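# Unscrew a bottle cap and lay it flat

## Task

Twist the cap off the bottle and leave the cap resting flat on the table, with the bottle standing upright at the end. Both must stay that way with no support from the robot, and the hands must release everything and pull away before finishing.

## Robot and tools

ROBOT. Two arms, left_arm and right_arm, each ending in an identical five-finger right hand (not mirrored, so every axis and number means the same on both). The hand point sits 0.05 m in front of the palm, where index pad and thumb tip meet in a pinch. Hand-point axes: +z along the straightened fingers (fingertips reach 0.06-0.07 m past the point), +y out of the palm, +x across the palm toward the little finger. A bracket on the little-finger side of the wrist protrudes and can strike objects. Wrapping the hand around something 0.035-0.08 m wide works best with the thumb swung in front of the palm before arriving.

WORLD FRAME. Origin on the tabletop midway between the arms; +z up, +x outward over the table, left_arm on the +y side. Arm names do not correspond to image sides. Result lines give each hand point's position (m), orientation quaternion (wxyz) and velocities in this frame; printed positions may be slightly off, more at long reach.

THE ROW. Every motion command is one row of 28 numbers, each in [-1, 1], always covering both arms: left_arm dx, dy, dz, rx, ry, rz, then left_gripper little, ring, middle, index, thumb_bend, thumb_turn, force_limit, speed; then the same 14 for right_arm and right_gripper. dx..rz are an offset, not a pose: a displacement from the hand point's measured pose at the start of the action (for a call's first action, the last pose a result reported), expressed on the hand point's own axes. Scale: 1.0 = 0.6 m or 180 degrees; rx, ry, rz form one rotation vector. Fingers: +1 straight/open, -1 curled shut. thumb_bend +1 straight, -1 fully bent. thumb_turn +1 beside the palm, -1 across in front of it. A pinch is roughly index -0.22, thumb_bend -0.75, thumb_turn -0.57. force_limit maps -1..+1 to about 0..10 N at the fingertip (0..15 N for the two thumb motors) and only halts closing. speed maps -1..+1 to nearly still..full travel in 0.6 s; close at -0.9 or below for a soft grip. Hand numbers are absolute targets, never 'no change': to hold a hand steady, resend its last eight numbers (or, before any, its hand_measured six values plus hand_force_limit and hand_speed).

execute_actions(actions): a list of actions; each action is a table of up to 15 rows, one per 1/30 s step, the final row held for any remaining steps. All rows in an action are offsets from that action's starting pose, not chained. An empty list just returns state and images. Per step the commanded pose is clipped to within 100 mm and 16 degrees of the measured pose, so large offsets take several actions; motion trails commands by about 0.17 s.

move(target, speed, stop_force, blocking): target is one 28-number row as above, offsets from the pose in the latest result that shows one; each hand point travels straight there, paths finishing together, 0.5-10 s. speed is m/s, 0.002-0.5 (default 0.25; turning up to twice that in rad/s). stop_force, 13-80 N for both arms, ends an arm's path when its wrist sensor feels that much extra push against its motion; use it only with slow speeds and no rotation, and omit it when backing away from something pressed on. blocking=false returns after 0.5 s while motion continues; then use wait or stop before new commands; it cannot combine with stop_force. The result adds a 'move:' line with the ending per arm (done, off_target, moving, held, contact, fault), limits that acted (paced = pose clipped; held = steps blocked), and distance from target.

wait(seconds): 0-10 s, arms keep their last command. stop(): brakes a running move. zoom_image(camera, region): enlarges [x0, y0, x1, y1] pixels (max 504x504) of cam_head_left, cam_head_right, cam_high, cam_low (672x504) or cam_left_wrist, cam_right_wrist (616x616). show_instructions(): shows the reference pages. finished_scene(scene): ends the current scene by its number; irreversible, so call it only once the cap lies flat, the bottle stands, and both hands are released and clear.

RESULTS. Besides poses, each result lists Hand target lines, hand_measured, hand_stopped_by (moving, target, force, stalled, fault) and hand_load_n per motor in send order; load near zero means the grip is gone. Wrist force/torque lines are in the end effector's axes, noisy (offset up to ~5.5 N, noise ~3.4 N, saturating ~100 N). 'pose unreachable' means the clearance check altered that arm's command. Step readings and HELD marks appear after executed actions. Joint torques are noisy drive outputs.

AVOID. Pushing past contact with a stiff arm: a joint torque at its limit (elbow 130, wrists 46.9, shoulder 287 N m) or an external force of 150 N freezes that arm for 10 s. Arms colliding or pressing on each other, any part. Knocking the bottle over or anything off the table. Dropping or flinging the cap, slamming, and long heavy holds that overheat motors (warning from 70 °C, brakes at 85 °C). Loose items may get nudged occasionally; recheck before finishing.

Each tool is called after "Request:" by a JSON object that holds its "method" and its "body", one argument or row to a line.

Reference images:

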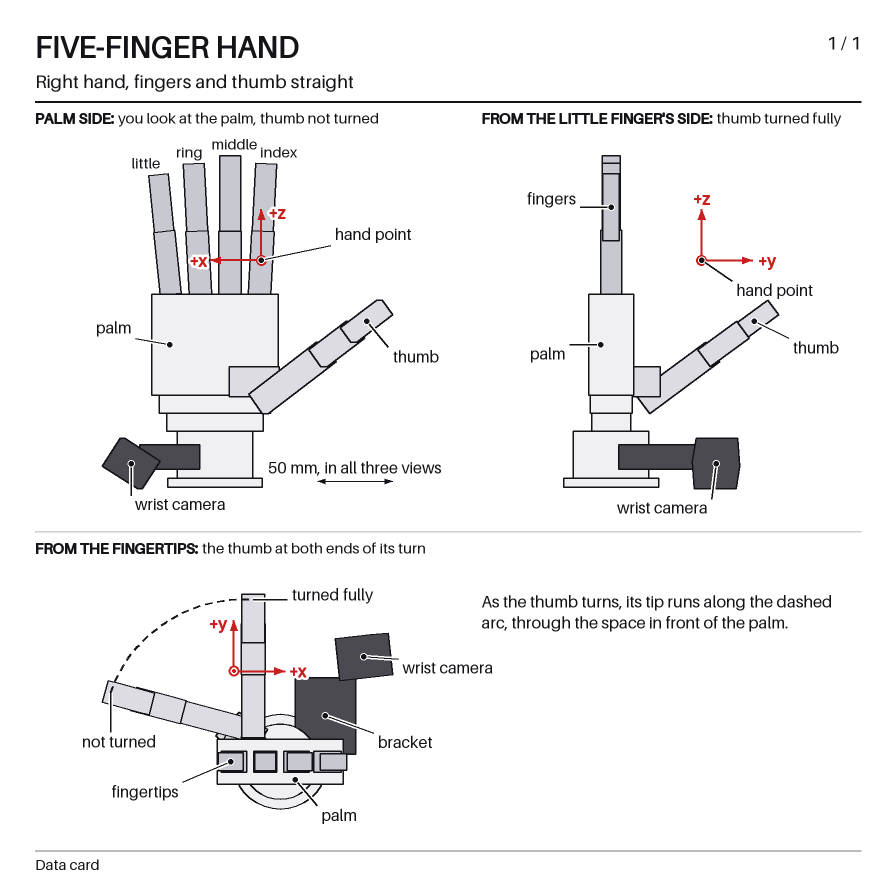

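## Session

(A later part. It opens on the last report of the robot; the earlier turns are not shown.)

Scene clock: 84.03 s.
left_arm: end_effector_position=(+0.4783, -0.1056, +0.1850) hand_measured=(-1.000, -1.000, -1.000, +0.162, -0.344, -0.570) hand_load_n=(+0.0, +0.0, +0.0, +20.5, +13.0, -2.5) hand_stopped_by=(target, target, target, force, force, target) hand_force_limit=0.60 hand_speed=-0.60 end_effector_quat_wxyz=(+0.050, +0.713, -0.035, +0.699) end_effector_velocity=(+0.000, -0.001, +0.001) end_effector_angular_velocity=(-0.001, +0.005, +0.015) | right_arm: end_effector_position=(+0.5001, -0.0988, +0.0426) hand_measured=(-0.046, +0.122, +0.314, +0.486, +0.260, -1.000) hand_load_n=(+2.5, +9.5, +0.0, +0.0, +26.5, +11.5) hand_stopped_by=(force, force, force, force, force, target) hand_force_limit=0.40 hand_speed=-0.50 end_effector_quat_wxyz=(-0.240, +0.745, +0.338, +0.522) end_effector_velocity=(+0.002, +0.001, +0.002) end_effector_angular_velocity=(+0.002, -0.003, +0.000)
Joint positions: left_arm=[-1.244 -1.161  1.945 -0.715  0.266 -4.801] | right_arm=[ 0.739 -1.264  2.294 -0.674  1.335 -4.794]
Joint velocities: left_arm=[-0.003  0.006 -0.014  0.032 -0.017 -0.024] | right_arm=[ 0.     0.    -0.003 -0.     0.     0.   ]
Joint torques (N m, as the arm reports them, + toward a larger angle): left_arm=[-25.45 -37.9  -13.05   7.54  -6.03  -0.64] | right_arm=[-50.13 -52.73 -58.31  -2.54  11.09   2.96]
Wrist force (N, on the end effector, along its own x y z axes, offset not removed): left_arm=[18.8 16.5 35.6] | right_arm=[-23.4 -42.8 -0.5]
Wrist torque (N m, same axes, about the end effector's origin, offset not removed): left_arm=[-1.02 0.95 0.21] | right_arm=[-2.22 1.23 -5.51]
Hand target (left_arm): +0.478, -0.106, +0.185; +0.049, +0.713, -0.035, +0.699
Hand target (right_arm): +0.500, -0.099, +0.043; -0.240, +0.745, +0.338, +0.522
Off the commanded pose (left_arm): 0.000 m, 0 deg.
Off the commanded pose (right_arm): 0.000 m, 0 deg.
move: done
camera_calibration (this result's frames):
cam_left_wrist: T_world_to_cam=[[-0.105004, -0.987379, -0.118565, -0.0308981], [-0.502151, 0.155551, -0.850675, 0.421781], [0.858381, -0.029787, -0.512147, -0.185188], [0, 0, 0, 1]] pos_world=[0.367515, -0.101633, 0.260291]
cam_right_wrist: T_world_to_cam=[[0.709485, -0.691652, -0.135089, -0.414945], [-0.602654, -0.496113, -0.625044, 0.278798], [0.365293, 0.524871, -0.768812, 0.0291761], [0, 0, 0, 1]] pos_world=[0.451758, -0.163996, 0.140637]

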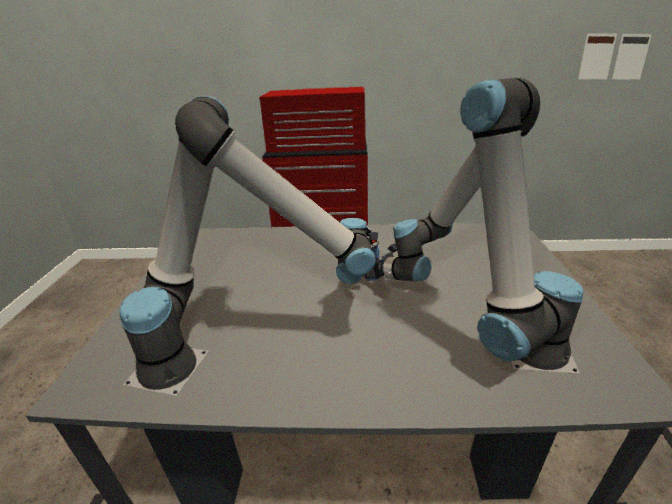

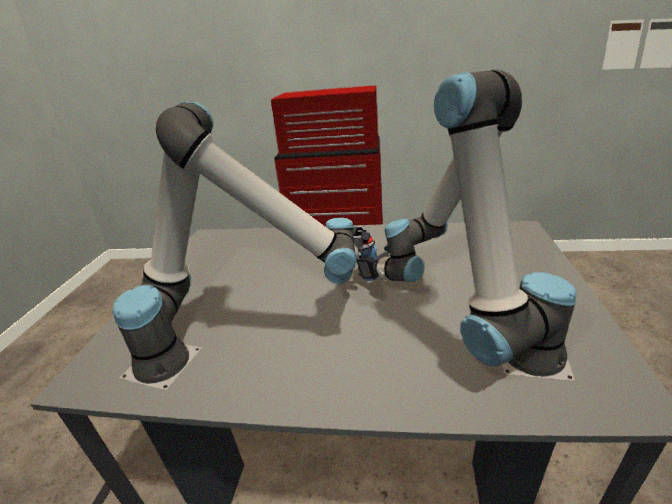

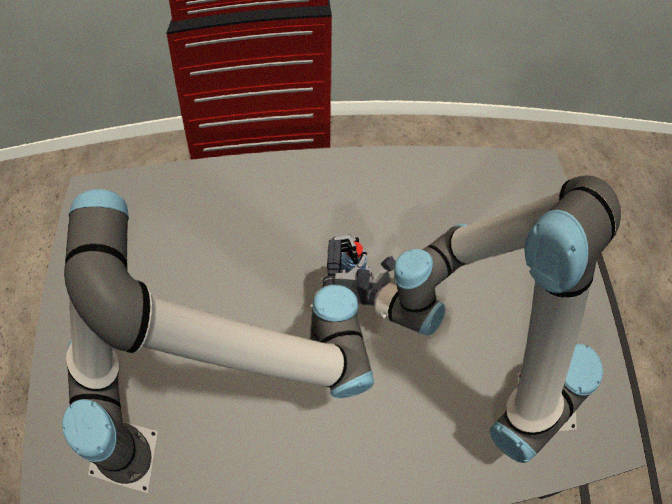

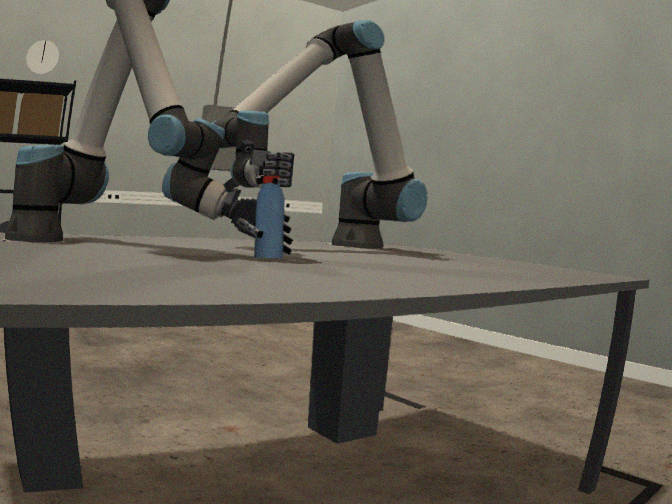

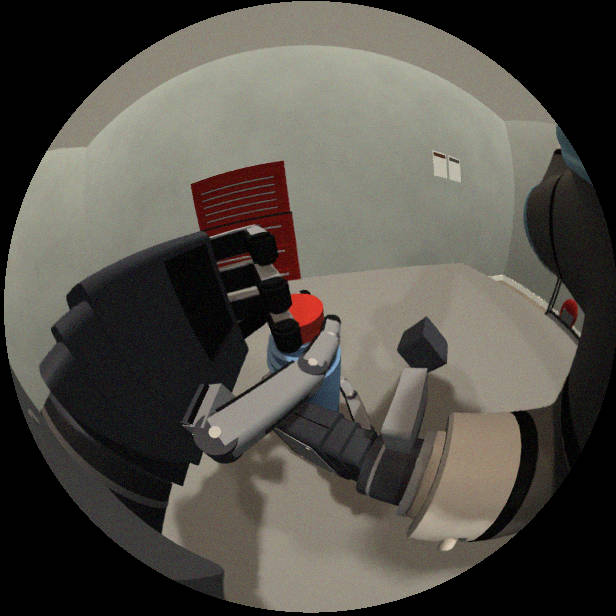

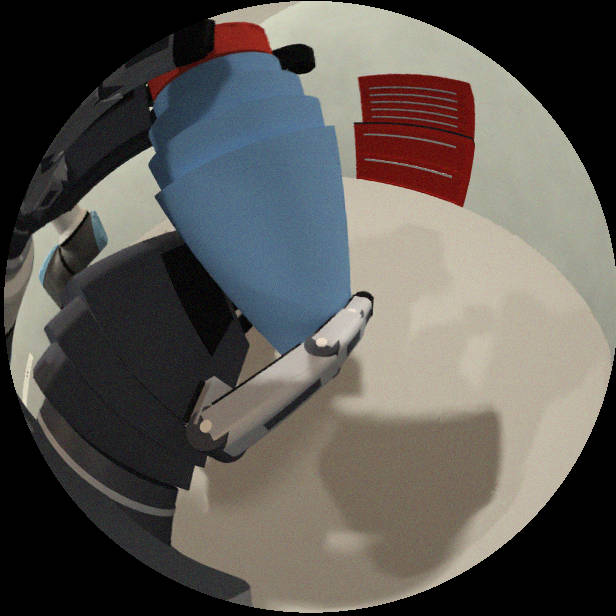

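Request:
{"method": "move", "body": {
  "target": [0,0,0,0,0,0, -1,-1,-1,0.5,-0.1,-0.57,0.6,0, 0,0,0,0,0,0, -0.95,-0.95,-0.95,-0.95,-0.95,-1,0.4,-0.5]
}}

Request:
{"method": "move", "body": {
  "target": [0,0,0.012,-0.4,0,0, -1,-1,-1,0.5,-0.1,-0.57,0.6,0, 0,0,0,0,0,0, -0.95,-0.95,-0.95,-0.95,-0.95,-1,0.4,-0.5]
}}

Request:
{"method": "zoom_image", "body": {
  "camera": "cam_high",
  "region": [260,160,460,310]
}}

Request:
{"method": "zoom_image", "body": {
  "camera": "cam_low",
  "region": [200,120,360,240]
}}

Scene clock: 85.13 s.
left_arm: end_effector_position=(+0.4783, -0.1056, +0.1850) hand_measured=(-1.000, -1.000, -1.000, +0.500, -0.100, -0.570) hand_load_n=(+0.0, +0.0, +0.0, +0.0, +0.0, +0.0) hand_stopped_by=(target, target, target, target, target, target) hand_force_limit=0.60 hand_speed=0.00 end_effector_quat_wxyz=(+0.050, +0.713, -0.035, +0.699) end_effector_velocity=(+0.000, +0.000, -0.000) end_effector_angular_velocity=(-0.000, -0.000, -0.001) | right_arm: end_effector_position=(+0.5003, -0.0989, +0.0427) hand_measured=(-0.046, +0.122, +0.314, +0.486, +0.260, -0.998) hand_load_n=(+6.0, +11.5, +0.5, +0.0, +18.0, +14.0) hand_stopped_by=(force, force, force, force, force, target) hand_force_limit=0.40 hand_speed=-0.50 end_effector_quat_wxyz=(-0.240, +0.745, +0.338, +0.522) end_effector_velocity=(-0.002, -0.001, -0.000) end_effector_angular_velocity=(-0.001, +0.002, +0.001)
Joint positions: left_arm=[-1.244 -1.161  1.945 -0.714  0.265 -4.801] | right_arm=[ 0.739 -1.264  2.294 -0.674  1.335 -4.794]
Joint velocities: left_arm=[ 0.001 -0.     0.001 -0.003  0.001  0.002] | right_arm=[ 0.    -0.001  0.002  0.002 -0.001 -0.   ]
Joint torques (N m, as the arm reports them, + toward a larger angle): left_arm=[ 11.67 -69.88 -21.37  -1.64   2.28   1.55] | right_arm=[ 17.51 -58.31 -11.28  -2.58  -4.17   3.03]
Wrist force (N, on the end effector, along its own x y z axes, offset not removed): left_arm=[-0.5 0.2 -3.0] | right_arm=[0.7 -7.3 3.2]
Wrist torque (N m, same axes, about the end effector's origin, offset not removed): left_arm=[0.02 0.23 0.00] | right_arm=[-1.35 -0.24 -0.05]
Hand target (left_arm): +0.478, -0.106, +0.185; +0.050, +0.713, -0.035, +0.699
Hand target (right_arm): +0.500, -0.099, +0.043; -0.240, +0.745, +0.338, +0.522
Off the commanded pose (left_arm): 0.000 m, 0 deg.
Off the commanded pose (right_arm): 0.000 m, 0 deg.
move: done
camera_calibration (this result's frames):
cam_left_wrist: T_world_to_cam=[[-0.104989, -0.987373, -0.118623, -0.0309345], [-0.502209, 0.155596, -0.850633, 0.421761], [0.858349, -0.0297337, -0.512204, -0.185123], [0, 0, 0, 1]] pos_world=[0.367465, -0.101672, 0.260274]
cam_right_wrist: T_world_to_cam=[[0.709337, -0.691815, -0.135032, -0.415037], [-0.602685, -0.495927, -0.625161, 0.278985], [0.36553, 0.524832, -0.768726, 0.0290556], [0, 0, 0, 1]] pos_world=[0.451921, -0.164022, 0.140703]

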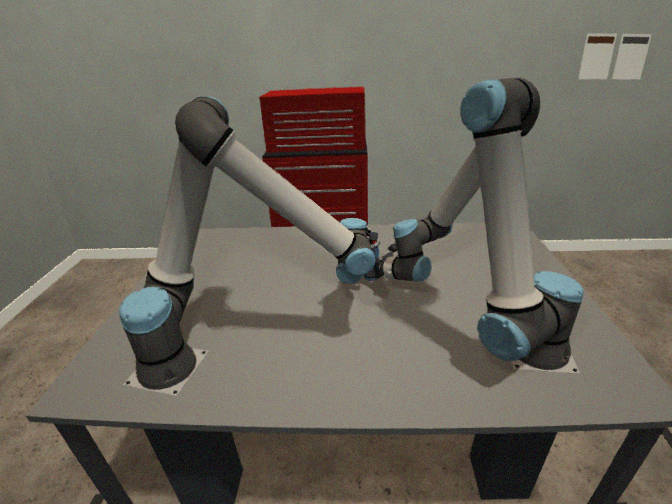

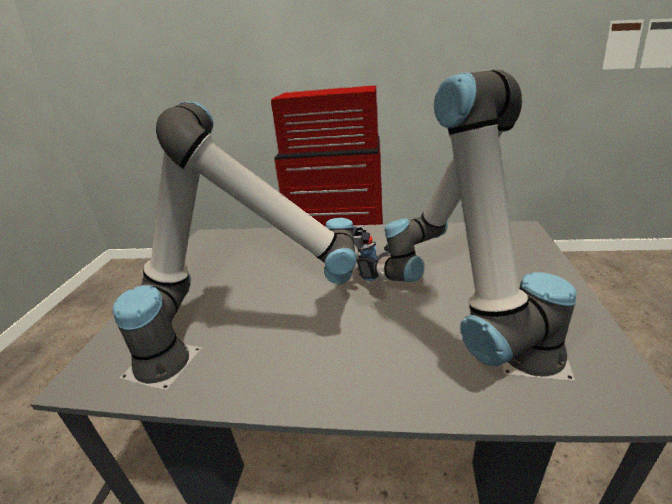

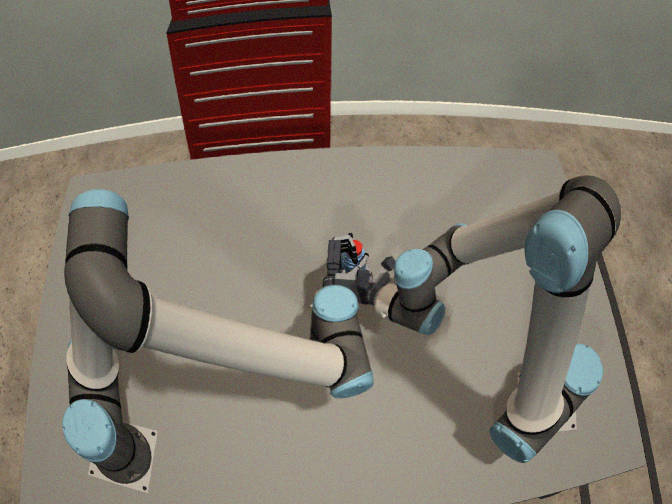

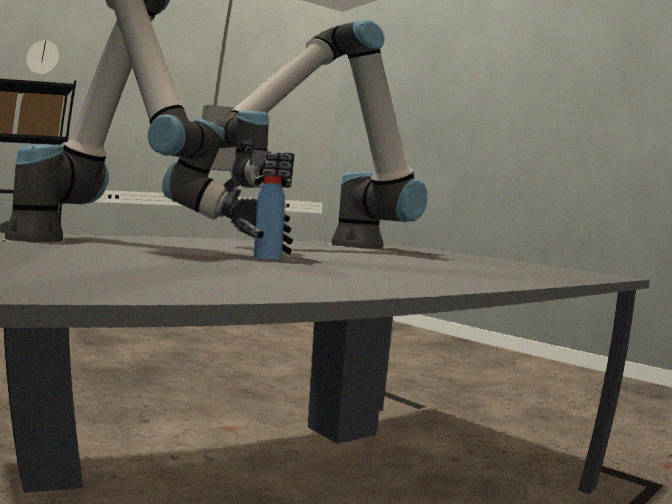

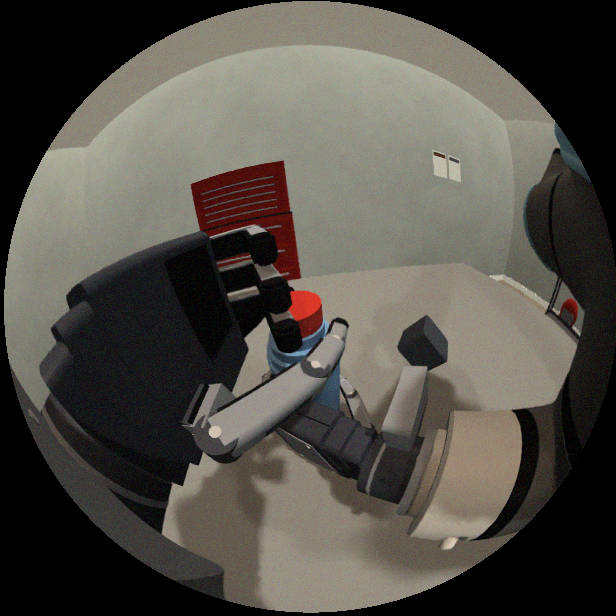

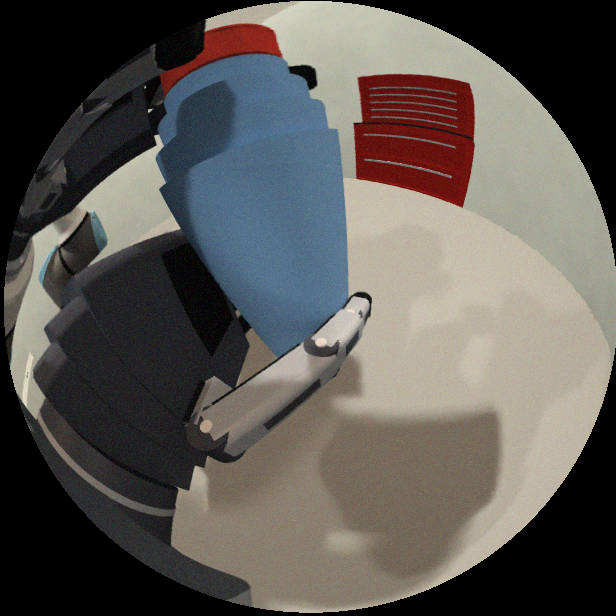

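Scene clock: 88.23 s.
left_arm: end_effector_position=(+0.4853, -0.1066, +0.1849) hand_measured=(-1.000, -1.000, -1.000, +0.500, -0.098, -0.570) hand_load_n=(+0.0, +0.0, +0.0, +0.0, +2.5, +0.0) hand_stopped_by=(target, target, target, target, target, target) hand_force_limit=0.60 hand_speed=0.00 end_effector_quat_wxyz=(+0.458, +0.548, -0.439, +0.544) end_effector_velocity=(-0.000, -0.001, +0.000) end_effector_angular_velocity=(-0.000, -0.000, -0.015) | right_arm: end_effector_position=(+0.5002, -0.0989, +0.0427) hand_measured=(-0.046, +0.122, +0.314, +0.486, +0.260, -0.998) hand_load_n=(+8.0, +8.5, +1.0, +0.5, +16.0, +12.5) hand_stopped_by=(force, force, force, force, force, target) hand_force_limit=0.40 hand_speed=-0.50 end_effector_quat_wxyz=(-0.240, +0.745, +0.338, +0.522) end_effector_velocity=(-0.001, -0.000, -0.001) end_effector_angular_velocity=(-0.002, +0.002, +0.000)
Joint positions: left_arm=[-0.747 -1.134  1.922 -0.803  2.016 -4.743] | right_arm=[ 0.739 -1.264  2.294 -0.674  1.335 -4.794]
Joint velocities: left_arm=[ 0.004  0.004 -0.008  0.003  0.019 -0.   ] | right_arm=[ 0.     0.001  0.     0.002 -0.    -0.   ]
Joint torques (N m, as the arm reports them, + toward a larger angle): left_arm=[ 12.89 -55.13 -40.99   0.07   2.36  -1.98] | right_arm=[-12.91 -53.56 -35.84  -2.58   1.21   2.4 ]
Wrist force (N, on the end effector, along its own x y z axes, offset not removed): left_arm=[-0.8 4.6 -3.4] | right_arm=[-4.2 2.9 -2.9]
Wrist torque (N m, same axes, about the end effector's origin, offset not removed): left_arm=[0.32 0.08 0.06] | right_arm=[0.27 0.87 0.14]
Hand target (left_arm): +0.485, -0.107, +0.185; +0.459, +0.548, -0.439, +0.544
Hand target (right_arm): +0.500, -0.099, +0.043; -0.240, +0.745, +0.338, +0.522
Off the commanded pose (left_arm): 0.000 m, 0 deg.
Off the commanded pose (right_arm): 0.000 m, 0 deg.
move: done
camera_calibration (this result's frames):
cam_left_wrist: T_world_to_cam=[[-0.970734, -0.211095, -0.114515, 0.470965], [-0.00614792, 0.498524, -0.866854, 0.22417], [0.240078, -0.840781, -0.485232, 0.0173172], [0, 0, 0, 1]] pos_world=[0.454403, 0.00222464, 0.256658]
cam_right_wrist: T_world_to_cam=[[0.709361, -0.691788, -0.135041, -0.41503], [-0.602672, -0.495947, -0.625159, 0.278972], [0.365504, 0.524849, -0.768727, 0.0290682], [0, 0, 0, 1]] pos_world=[0.45191, -0.164014, 0.140701]

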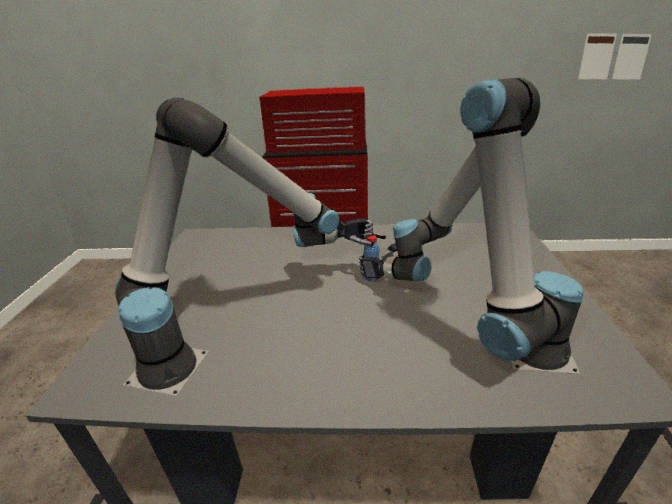

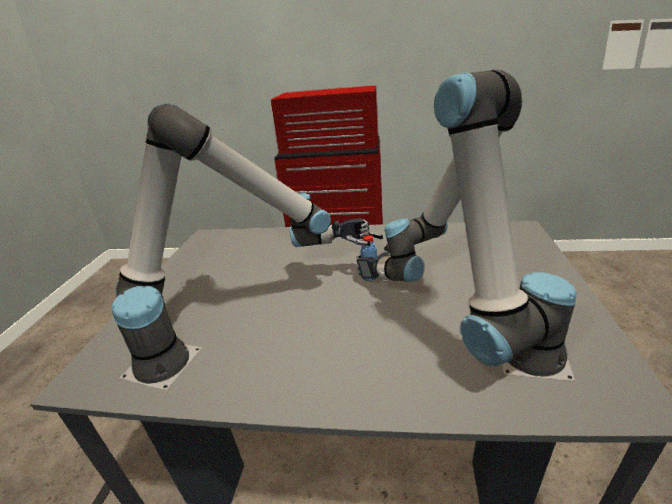

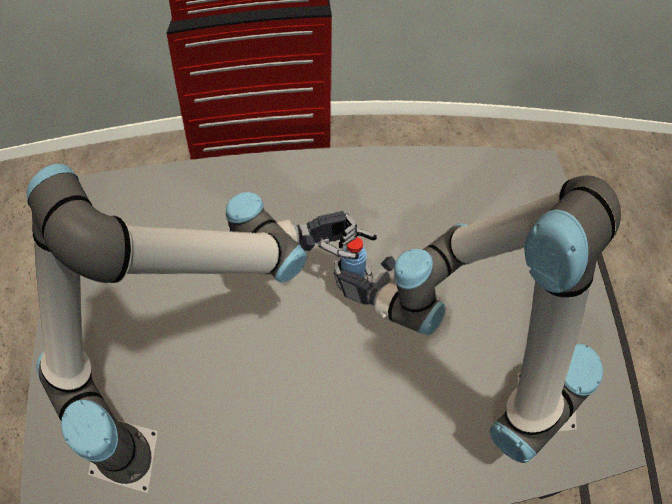

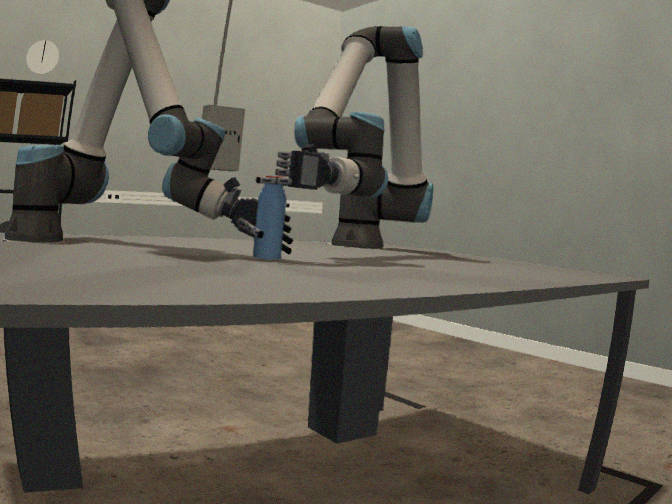

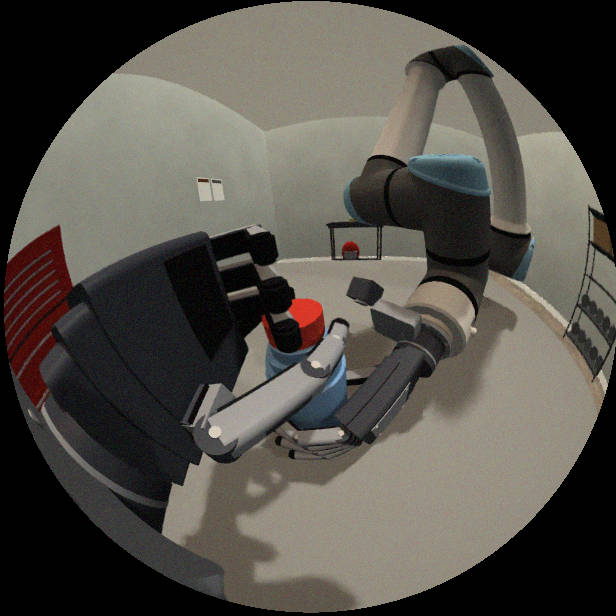

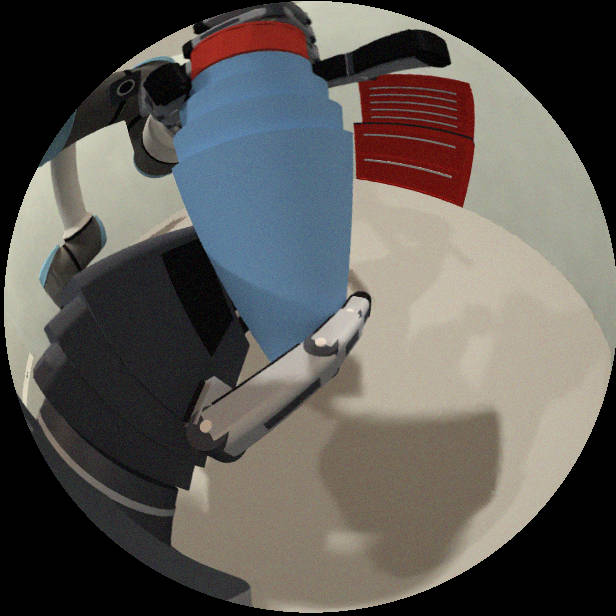

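Region (260, 160, 460, 310) of cam_high's 672x504 image, scaled by 2.520, with more detail than that image has; it fills the top 378 rows of this view, and the rest is white.

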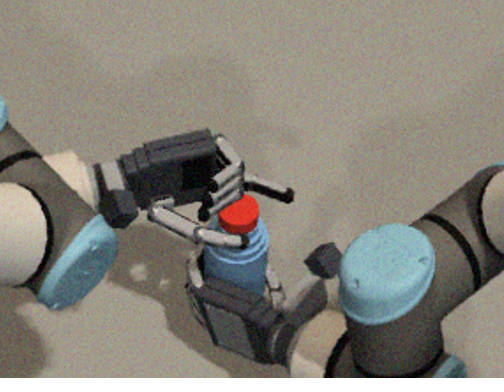

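Region (200, 120, 360, 240) of cam_low's 672x504 image, scaled by 3.150, with more detail than that image has; it fills the top 378 rows of this view, and the rest is white.

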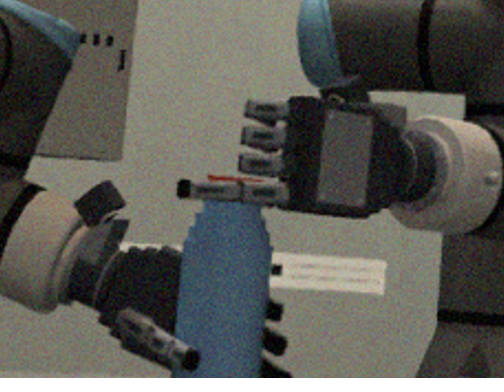

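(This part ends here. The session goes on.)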